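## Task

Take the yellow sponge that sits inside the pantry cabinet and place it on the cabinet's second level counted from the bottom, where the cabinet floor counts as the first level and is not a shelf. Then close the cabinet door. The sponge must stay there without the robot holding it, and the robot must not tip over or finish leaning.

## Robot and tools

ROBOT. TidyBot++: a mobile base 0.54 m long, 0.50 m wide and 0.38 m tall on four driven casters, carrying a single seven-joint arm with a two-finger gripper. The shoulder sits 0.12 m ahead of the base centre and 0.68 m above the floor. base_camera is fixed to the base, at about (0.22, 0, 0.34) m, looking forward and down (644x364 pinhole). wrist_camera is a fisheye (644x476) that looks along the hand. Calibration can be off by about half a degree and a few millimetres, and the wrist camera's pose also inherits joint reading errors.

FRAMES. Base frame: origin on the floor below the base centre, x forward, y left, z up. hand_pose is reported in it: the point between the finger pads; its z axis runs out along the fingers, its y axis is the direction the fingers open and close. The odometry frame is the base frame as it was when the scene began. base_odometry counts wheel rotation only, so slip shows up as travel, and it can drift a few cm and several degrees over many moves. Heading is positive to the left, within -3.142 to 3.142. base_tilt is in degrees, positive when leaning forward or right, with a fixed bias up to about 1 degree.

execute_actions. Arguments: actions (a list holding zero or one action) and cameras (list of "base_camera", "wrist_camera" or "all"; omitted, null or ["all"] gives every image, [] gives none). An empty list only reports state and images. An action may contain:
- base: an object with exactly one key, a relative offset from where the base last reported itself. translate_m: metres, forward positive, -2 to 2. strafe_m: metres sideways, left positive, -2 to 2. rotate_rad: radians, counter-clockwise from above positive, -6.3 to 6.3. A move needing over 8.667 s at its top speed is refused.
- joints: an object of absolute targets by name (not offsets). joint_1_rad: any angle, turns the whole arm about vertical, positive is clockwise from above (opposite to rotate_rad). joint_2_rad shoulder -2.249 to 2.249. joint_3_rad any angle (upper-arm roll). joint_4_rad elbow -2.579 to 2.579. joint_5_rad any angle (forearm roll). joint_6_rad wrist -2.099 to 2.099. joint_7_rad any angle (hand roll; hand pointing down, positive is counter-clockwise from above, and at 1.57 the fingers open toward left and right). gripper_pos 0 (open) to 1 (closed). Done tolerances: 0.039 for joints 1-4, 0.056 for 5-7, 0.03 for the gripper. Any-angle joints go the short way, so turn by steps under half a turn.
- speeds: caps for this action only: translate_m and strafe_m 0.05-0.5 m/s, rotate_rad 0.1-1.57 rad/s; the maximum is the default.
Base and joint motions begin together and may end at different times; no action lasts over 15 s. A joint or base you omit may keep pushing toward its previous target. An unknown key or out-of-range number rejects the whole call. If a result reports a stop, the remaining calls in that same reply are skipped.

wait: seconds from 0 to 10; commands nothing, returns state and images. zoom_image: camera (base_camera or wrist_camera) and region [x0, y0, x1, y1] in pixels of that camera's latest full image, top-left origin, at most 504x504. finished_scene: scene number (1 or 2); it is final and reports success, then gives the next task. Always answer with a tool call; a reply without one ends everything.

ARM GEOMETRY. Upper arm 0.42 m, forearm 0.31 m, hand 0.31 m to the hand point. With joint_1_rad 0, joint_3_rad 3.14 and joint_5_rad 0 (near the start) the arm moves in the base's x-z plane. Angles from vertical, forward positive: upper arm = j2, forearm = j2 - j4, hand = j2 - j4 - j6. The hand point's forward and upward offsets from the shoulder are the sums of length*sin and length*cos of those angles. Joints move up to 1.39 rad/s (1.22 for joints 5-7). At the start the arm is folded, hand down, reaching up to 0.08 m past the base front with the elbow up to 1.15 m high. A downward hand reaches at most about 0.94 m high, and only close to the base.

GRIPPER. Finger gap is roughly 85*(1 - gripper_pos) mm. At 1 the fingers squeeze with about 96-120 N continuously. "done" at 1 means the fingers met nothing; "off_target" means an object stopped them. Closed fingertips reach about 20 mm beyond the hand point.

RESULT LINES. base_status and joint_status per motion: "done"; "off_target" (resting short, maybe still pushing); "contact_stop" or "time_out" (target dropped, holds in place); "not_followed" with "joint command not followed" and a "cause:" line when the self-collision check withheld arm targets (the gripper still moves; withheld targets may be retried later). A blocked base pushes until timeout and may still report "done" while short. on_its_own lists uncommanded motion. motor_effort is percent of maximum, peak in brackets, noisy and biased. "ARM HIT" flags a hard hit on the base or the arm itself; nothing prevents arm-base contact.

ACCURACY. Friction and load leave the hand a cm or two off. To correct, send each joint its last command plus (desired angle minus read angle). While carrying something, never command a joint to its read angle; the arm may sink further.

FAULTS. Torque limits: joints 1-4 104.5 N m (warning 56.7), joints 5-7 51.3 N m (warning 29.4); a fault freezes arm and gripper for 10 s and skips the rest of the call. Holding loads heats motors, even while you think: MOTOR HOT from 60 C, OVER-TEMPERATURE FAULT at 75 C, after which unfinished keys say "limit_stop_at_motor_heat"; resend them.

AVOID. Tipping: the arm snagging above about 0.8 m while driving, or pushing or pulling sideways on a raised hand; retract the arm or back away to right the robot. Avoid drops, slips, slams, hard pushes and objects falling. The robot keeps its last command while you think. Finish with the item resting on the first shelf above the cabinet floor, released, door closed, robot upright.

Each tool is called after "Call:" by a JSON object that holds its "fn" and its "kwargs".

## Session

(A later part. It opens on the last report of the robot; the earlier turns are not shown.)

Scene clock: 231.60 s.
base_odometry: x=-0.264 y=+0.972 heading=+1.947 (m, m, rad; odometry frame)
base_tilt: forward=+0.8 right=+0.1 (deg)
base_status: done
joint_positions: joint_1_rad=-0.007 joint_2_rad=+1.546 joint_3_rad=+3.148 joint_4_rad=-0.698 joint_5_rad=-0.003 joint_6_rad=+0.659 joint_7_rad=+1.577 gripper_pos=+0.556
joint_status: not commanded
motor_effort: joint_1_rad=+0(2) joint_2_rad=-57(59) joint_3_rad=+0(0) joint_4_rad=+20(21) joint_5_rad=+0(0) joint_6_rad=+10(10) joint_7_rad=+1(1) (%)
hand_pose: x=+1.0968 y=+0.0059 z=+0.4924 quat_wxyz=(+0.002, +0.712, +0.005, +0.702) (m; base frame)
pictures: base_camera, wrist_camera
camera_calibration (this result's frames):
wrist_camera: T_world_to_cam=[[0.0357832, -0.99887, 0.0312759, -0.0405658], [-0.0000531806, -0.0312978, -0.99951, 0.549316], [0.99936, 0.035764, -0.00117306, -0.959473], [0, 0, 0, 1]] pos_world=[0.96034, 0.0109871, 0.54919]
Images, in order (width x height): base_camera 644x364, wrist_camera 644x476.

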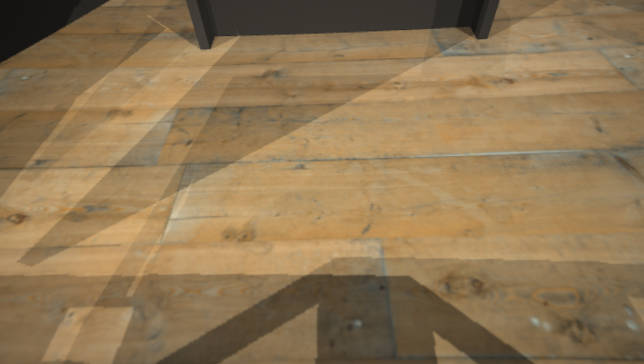

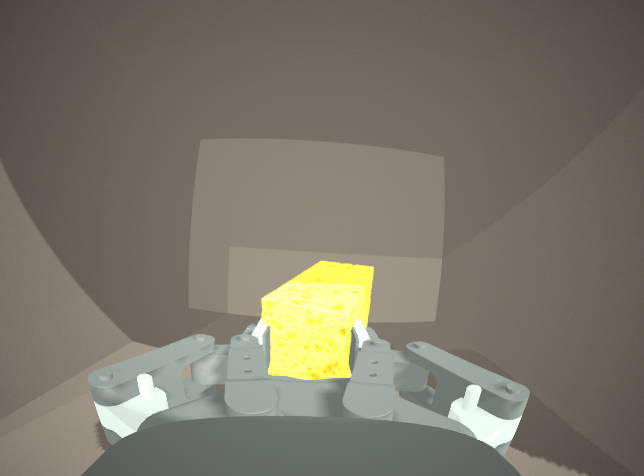

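Call:
{"fn": "execute_actions", "kwargs": {"actions": [{"joints":{"joint_2_rad":1.6}}], "cameras": []}}

Call:
{"fn": "execute_actions", "kwargs": {"actions": [{"joints":{"gripper_pos":0}}], "cameras": ["wrist_camera"]}}

Call:
{"fn": "execute_actions", "kwargs": {"actions": [{"base":{"translate_m":-0.45},"joints":{"joint_2_rad":1.57},"speeds":{"translate_m":0.3}}]}}

Scene clock: 234.43 s.
base_odometry: x=-0.264 y=+0.972 heading=+1.947 (m, m, rad; odometry frame)
base_tilt: forward=+0.8 right=+0.1 (deg)
base_status: not commanded
joint_positions: joint_1_rad=-0.007 joint_2_rad=+1.589 joint_3_rad=+3.148 joint_4_rad=-0.698 joint_5_rad=-0.003 joint_6_rad=+0.660 joint_7_rad=+1.577 gripper_pos=+0.556
joint_status: all done
motor_effort: joint_1_rad=+0(1) joint_2_rad=-57(59) joint_3_rad=+0(0) joint_4_rad=+20(21) joint_5_rad=+0(0) joint_6_rad=+10(10) joint_7_rad=+1(1) (%)
hand_pose: x=+1.0876 y=+0.0059 z=+0.4500 quat_wxyz=(+0.002, +0.727, +0.006, +0.687) (m; base frame)
pictures: none
No camera images: the call's "cameras" was empty. Leave "cameras" out to get every camera's image.

Scene clock: 235.37 s.
base_odometry: x=-0.264 y=+0.972 heading=+1.947 (m, m, rad; odometry frame)
base_tilt: forward=+0.8 right=+0.1 (deg)
base_status: not commanded
joint_positions: joint_1_rad=-0.007 joint_2_rad=+1.589 joint_3_rad=+3.148 joint_4_rad=-0.698 joint_5_rad=-0.003 joint_6_rad=+0.660 joint_7_rad=+1.577 gripper_pos=+0.000
joint_status: all done
motor_effort: joint_1_rad=-1(1) joint_2_rad=-56(57) joint_3_rad=+0(0) joint_4_rad=+19(20) joint_5_rad=+0(1) joint_6_rad=+9(9) joint_7_rad=+1(1) (%)
hand_pose: x=+1.0876 y=+0.0059 z=+0.4500 quat_wxyz=(+0.002, +0.727, +0.006, +0.687) (m; base frame)
pictures: wrist_camera
camera_calibration (this result's frames):
wrist_camera: T_world_to_cam=[[0.0371148, -0.998861, 0.0299836, -0.0398381], [-0.0434594, -0.0315892, -0.998556, 0.55369], [0.998366, 0.0357581, -0.0445824, -0.929719], [0, 0, 0, 1]] pos_world=[0.953741, 0.010943, 0.512635]
Images, in order (width x height): wrist_camera 644x476.

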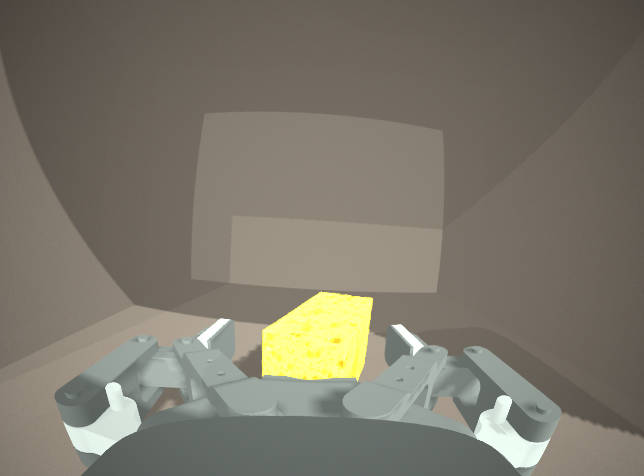

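Scene clock: 237.90 s.
base_odometry: x=-0.099 y=+0.553 heading=+1.947 (m, m, rad; odometry frame)
base_tilt: forward=+0.8 right=+0.1 (deg)
base_status: done
joint_positions: joint_1_rad=-0.005 joint_2_rad=+1.582 joint_3_rad=+3.148 joint_4_rad=-0.698 joint_5_rad=-0.003 joint_6_rad=+0.660 joint_7_rad=+1.577 gripper_pos=+0.000
joint_status: all done
motor_effort: joint_1_rad=-1(6) joint_2_rad=-56(57) joint_3_rad=+0(1) joint_4_rad=+19(21) joint_5_rad=+0(1) joint_6_rad=+10(10) joint_7_rad=+1(1) (%)
hand_pose: x=+1.0893 y=+0.0044 z=+0.4572 quat_wxyz=(+0.003, +0.724, +0.005, +0.690) (m; base frame)
pictures: base_camera, wrist_camera
camera_calibration (this result's frames):
wrist_camera: T_world_to_cam=[[0.0353221, -0.998919, 0.0302138, -0.0397754], [-0.0359423, -0.0314829, -0.998858, 0.552822], [0.998729, 0.0341958, -0.0370154, -0.934872], [0, 0, 0, 1]] pos_world=[0.954959, 0.0096407, 0.518788]
Images, in order (width x height): base_camera 644x364, wrist_camera 644x476.

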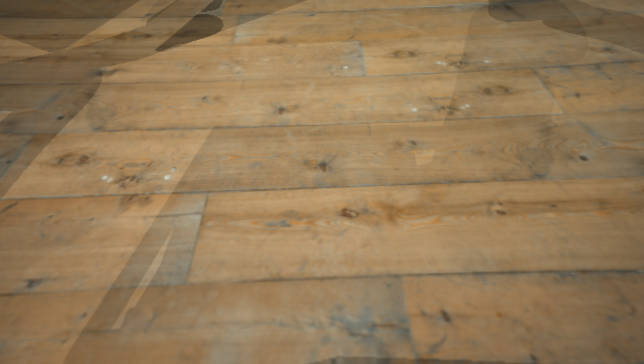

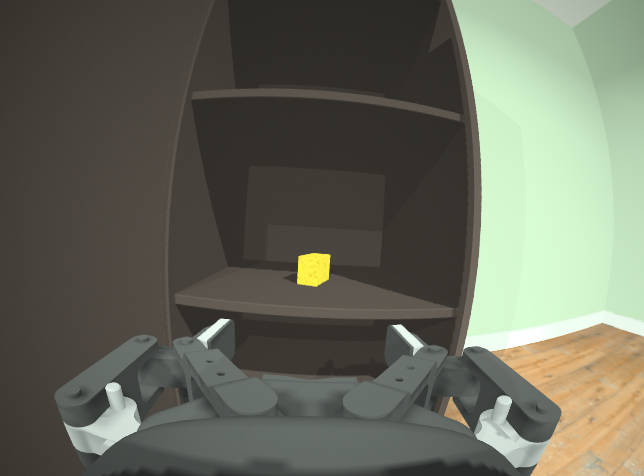

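Call:
{"fn": "execute_actions", "kwargs": {"actions": [{"base":{"translate_m":-0.35},"joints":{"gripper_pos":0.95,"joint_2_rad":1.55}}], "cameras": []}}

Call:
{"fn": "execute_actions", "kwargs": {"actions": [{"base":{"strafe_m":0.72}}], "cameras": []}}

Call:
{"fn": "execute_actions", "kwargs": {"actions": [{"base":{"translate_m":0.44}}]}}

Call:
{"fn": "execute_actions", "kwargs": {"actions": [{"base":{"strafe_m":-0.79},"speeds":{"strafe_m":0.17}}]}}

Scene clock: 241.80 s.
base_odometry: x=+0.030 y=+0.228 heading=+1.947 (m, m, rad; odometry frame)
base_tilt: forward=+0.8 right=+0.1 (deg)
base_status: done
joint_positions: joint_1_rad=-0.005 joint_2_rad=+1.567 joint_3_rad=+3.148 joint_4_rad=-0.698 joint_5_rad=-0.003 joint_6_rad=+0.660 joint_7_rad=+1.577 gripper_pos=+0.950
joint_status: all done
motor_effort: joint_1_rad=-1(2) joint_2_rad=-57(58) joint_3_rad=+0(1) joint_4_rad=+20(21) joint_5_rad=+0(0) joint_6_rad=+10(10) joint_7_rad=+1(1) (%)
hand_pose: x=+1.0925 y=+0.0044 z=+0.4716 quat_wxyz=(+0.003, +0.719, +0.005, +0.695) (m; base frame)
pictures: none
No camera images: the call's "cameras" was empty. Leave "cameras" out to get every camera's image.

Scene clock: 244.63 s.
base_odometry: x=-0.640 y=-0.037 heading=+1.947 (m, m, rad; odometry frame)
base_tilt: forward=+0.8 right=+0.0 (deg)
base_status: done
joint_positions: joint_1_rad=-0.004 joint_2_rad=+1.567 joint_3_rad=+3.148 joint_4_rad=-0.698 joint_5_rad=-0.003 joint_6_rad=+0.660 joint_7_rad=+1.577 gripper_pos=+0.950
joint_status: not commanded
motor_effort: joint_1_rad=-2(5) joint_2_rad=-56(56) joint_3_rad=+0(1) joint_4_rad=+19(19) joint_5_rad=-1(0) joint_6_rad=+10(9) joint_7_rad=+1(1) (%)
hand_pose: x=+1.0925 y=+0.0034 z=+0.4716 quat_wxyz=(+0.003, +0.719, +0.005, +0.695) (m; base frame)
pictures: none
No camera images: the call's "cameras" was empty. Leave "cameras" out to get every camera's image.

Scene clock: 246.90 s.
base_odometry: x=-0.802 y=+0.372 heading=+1.948 (m, m, rad; odometry frame)
base_tilt: forward=+0.8 right=+0.1 (deg)
base_status: done
joint_positions: joint_1_rad=-0.004 joint_2_rad=+1.567 joint_3_rad=+3.148 joint_4_rad=-0.698 joint_5_rad=-0.003 joint_6_rad=+0.660 joint_7_rad=+1.577 gripper_pos=+0.950
joint_status: not commanded
motor_effort: joint_1_rad=-1(2) joint_2_rad=-55(60) joint_3_rad=+0(0) joint_4_rad=+19(21) joint_5_rad=+0(0) joint_6_rad=+10(10) joint_7_rad=+1(1) (%)
hand_pose: x=+1.0926 y=+0.0034 z=+0.4718 quat_wxyz=(+0.003, +0.719, +0.005, +0.695) (m; base frame)
pictures: base_camera, wrist_camera
camera_calibration (this result's frames):
wrist_camera: T_world_to_cam=[[0.0338566, -0.998956, 0.0306734, -0.039906], [-0.0206581, -0.031384, -0.999294, 0.551063], [0.999213, 0.0331991, -0.0216991, -0.945306], [0, 0, 0, 1]] pos_world=[0.957298, 0.00881353, 0.531386]
Images, in order (width x height): base_camera 644x364, wrist_camera 644x476.

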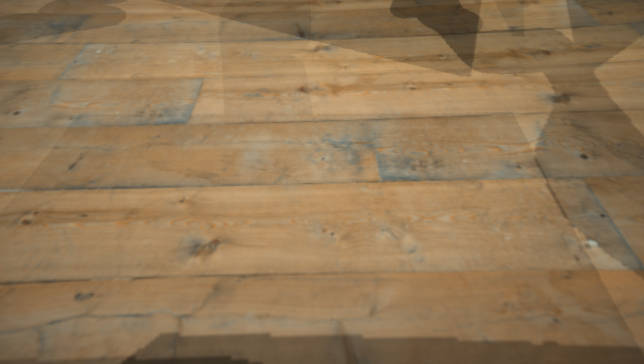

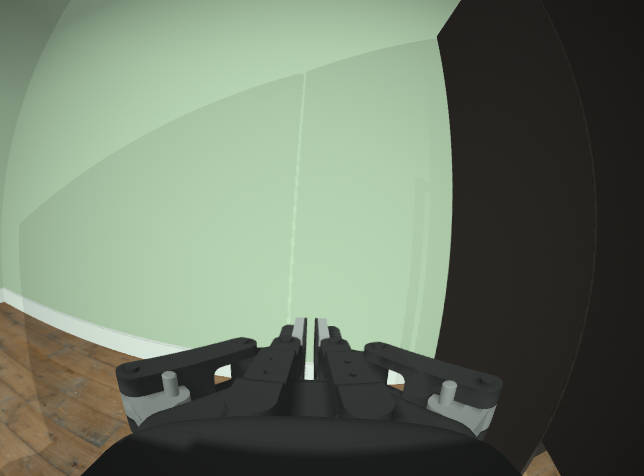

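Scene clock: 252.27 s.
base_odometry: x=-0.067 y=+0.663 heading=+1.948 (m, m, rad; odometry frame)
base_tilt: forward=+0.8 right=+0.1 (deg)
base_status: done
joint_positions: joint_1_rad=-0.002 joint_2_rad=+1.567 joint_3_rad=+3.146 joint_4_rad=-0.698 joint_5_rad=-0.002 joint_6_rad=+0.661 joint_7_rad=+1.577 gripper_pos=+0.950
joint_status: not commanded
motor_effort: joint_1_rad=-1(11) joint_2_rad=-56(59) joint_3_rad=+0(2) joint_4_rad=+20(21) joint_5_rad=+0(4) joint_6_rad=+10(10) joint_7_rad=+1(1) (%)
hand_pose: x=+1.0926 y=+0.0022 z=+0.4723 quat_wxyz=(+0.003, +0.719, +0.004, +0.695) (m; base frame)
pictures: base_camera, wrist_camera
camera_calibration (this result's frames):
wrist_camera: T_world_to_cam=[[0.0324617, -0.999049, 0.0291172, -0.0389076], [-0.0198529, -0.0297713, -0.99936, 0.550656], [0.999276, 0.0318628, -0.0208004, -0.945814], [0, 0, 0, 1]] pos_world=[0.957325, 0.00765943, 0.531763]
Images, in order (width x height): base_camera 644x364, wrist_camera 644x476.

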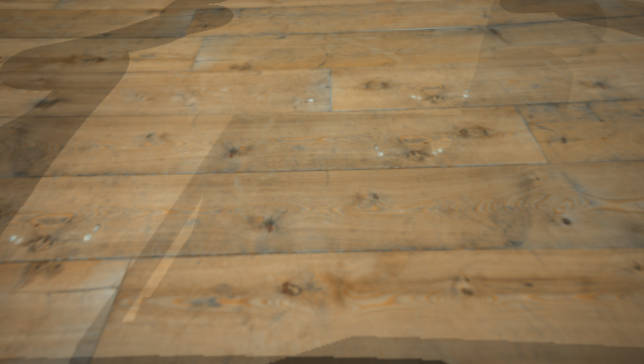

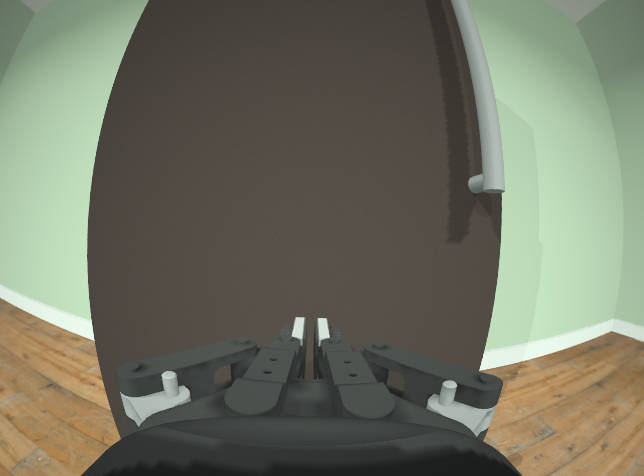

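Call:
{"fn": "execute_actions", "kwargs": {"actions": [{"base":{"strafe_m":-0.08}}], "cameras": []}}

Call:
{"fn": "execute_actions", "kwargs": {"actions": [{"base":{"translate_m":0.14},"speeds":{"translate_m":0.07}}], "cameras": []}}

Call:
{"fn": "execute_actions", "kwargs": {"actions": [{"base":{"translate_m":-0.4}}]}}

Scene clock: 255.07 s.
base_odometry: x=+0.007 y=+0.693 heading=+1.948 (m, m, rad; odometry frame)
base_tilt: forward=+0.8 right=+0.1 (deg)
base_status: done
joint_positions: joint_1_rad=+0.007 joint_2_rad=+1.567 joint_3_rad=+3.146 joint_4_rad=-0.698 joint_5_rad=-0.002 joint_6_rad=+0.661 joint_7_rad=+1.577 gripper_pos=+0.950
joint_status: not commanded
motor_effort: joint_1_rad=+0(6) joint_2_rad=-56(57) joint_3_rad=+0(1) joint_4_rad=+20(20) joint_5_rad=+0(1) joint_6_rad=+9(10) joint_7_rad=+1(1) (%)
hand_pose: x=+1.0926 y=-0.0065 z=+0.4723 quat_wxyz=(+0.006, +0.719, +0.000, +0.695) (m; base frame)
pictures: none
No camera images: the call's "cameras" was empty. Leave "cameras" out to get every camera's image.

Scene clock: 259.70 s.
base_odometry: x=-0.043 y=+0.820 heading=+1.948 (m, m, rad; odometry frame)
base_tilt: forward=+0.7 right=+0.1 (deg)
base_status: translate_m time_out (by the wheels' count: +0.137 of +0.140)
joint_positions: joint_1_rad=+0.007 joint_2_rad=+1.565 joint_3_rad=+3.146 joint_4_rad=-0.776 joint_5_rad=-0.002 joint_6_rad=+0.789 joint_7_rad=+1.577 gripper_pos=+0.950
joint_status: not commanded
motor_effort: joint_1_rad=-4(6) joint_2_rad=-59(64) joint_3_rad=-1(1) joint_4_rad=+33(39) joint_5_rad=+1(2) joint_6_rad=-1(12) joint_7_rad=+1(1) (%)
hand_pose: x=+1.0765 y=-0.0069 z=+0.4706 quat_wxyz=(+0.006, +0.701, +0.000, +0.713) (m; base frame)
pictures: none
No camera images: the call's "cameras" was empty. Leave "cameras" out to get every camera's image.

not run: a stop came earlier in this reply.

Call:
{"fn": "execute_actions", "kwargs": {"actions": [{"base":{"translate_m":-0.4}}]}}

Scene clock: 262.93 s.
base_odometry: x=+0.105 y=+0.448 heading=+1.949 (m, m, rad; odometry frame)
base_tilt: forward=+0.8 right=+0.1 (deg)
base_status: done
joint_positions: joint_1_rad=+0.006 joint_2_rad=+1.551 joint_3_rad=+3.146 joint_4_rad=-0.710 joint_5_rad=-0.002 joint_6_rad=+0.737 joint_7_rad=+1.577 gripper_pos=+0.950
joint_status: not commanded
motor_effort: joint_1_rad=-1(3) joint_2_rad=-57(62) joint_3_rad=+0(1) joint_4_rad=+20(30) joint_5_rad=+0(2) joint_6_rad=+10(11) joint_7_rad=+1(1) (%)
hand_pose: x=+1.0930 y=-0.0058 z=+0.5043 quat_wxyz=(+0.006, +0.690, +0.001, +0.723) (m; base frame)
pictures: base_camera, wrist_camera
camera_calibration (this result's frames):
wrist_camera: T_world_to_cam=[[0.0220269, -0.99926, 0.0315339, -0.0376035], [0.059364, -0.0301786, -0.99778, 0.495001], [0.997993, 0.02385, 0.0586553, -0.983981], [0, 0, 0, 1]] pos_world=[0.95345, 0.000830775, 0.552804]
Images, in order (width x height): base_camera 644x364, wrist_camera 644x476.

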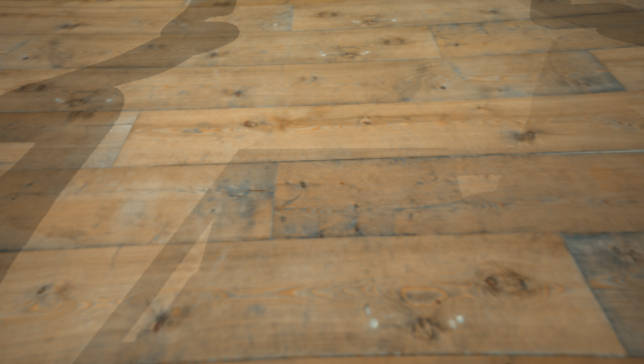

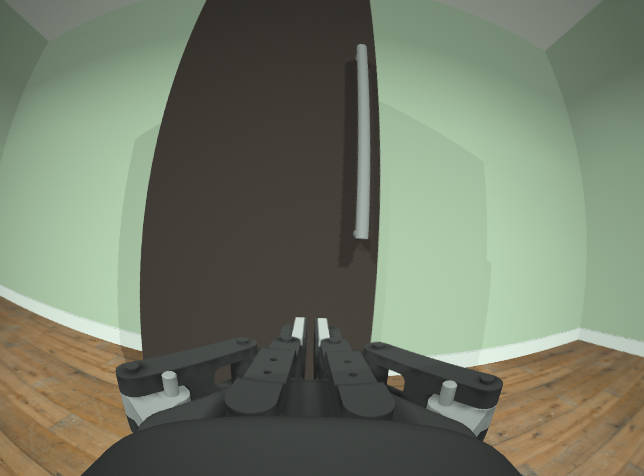

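Call:
{"fn": "finished_scene", "kwargs": {"scene": 2}}

The scene is finished: the task was done.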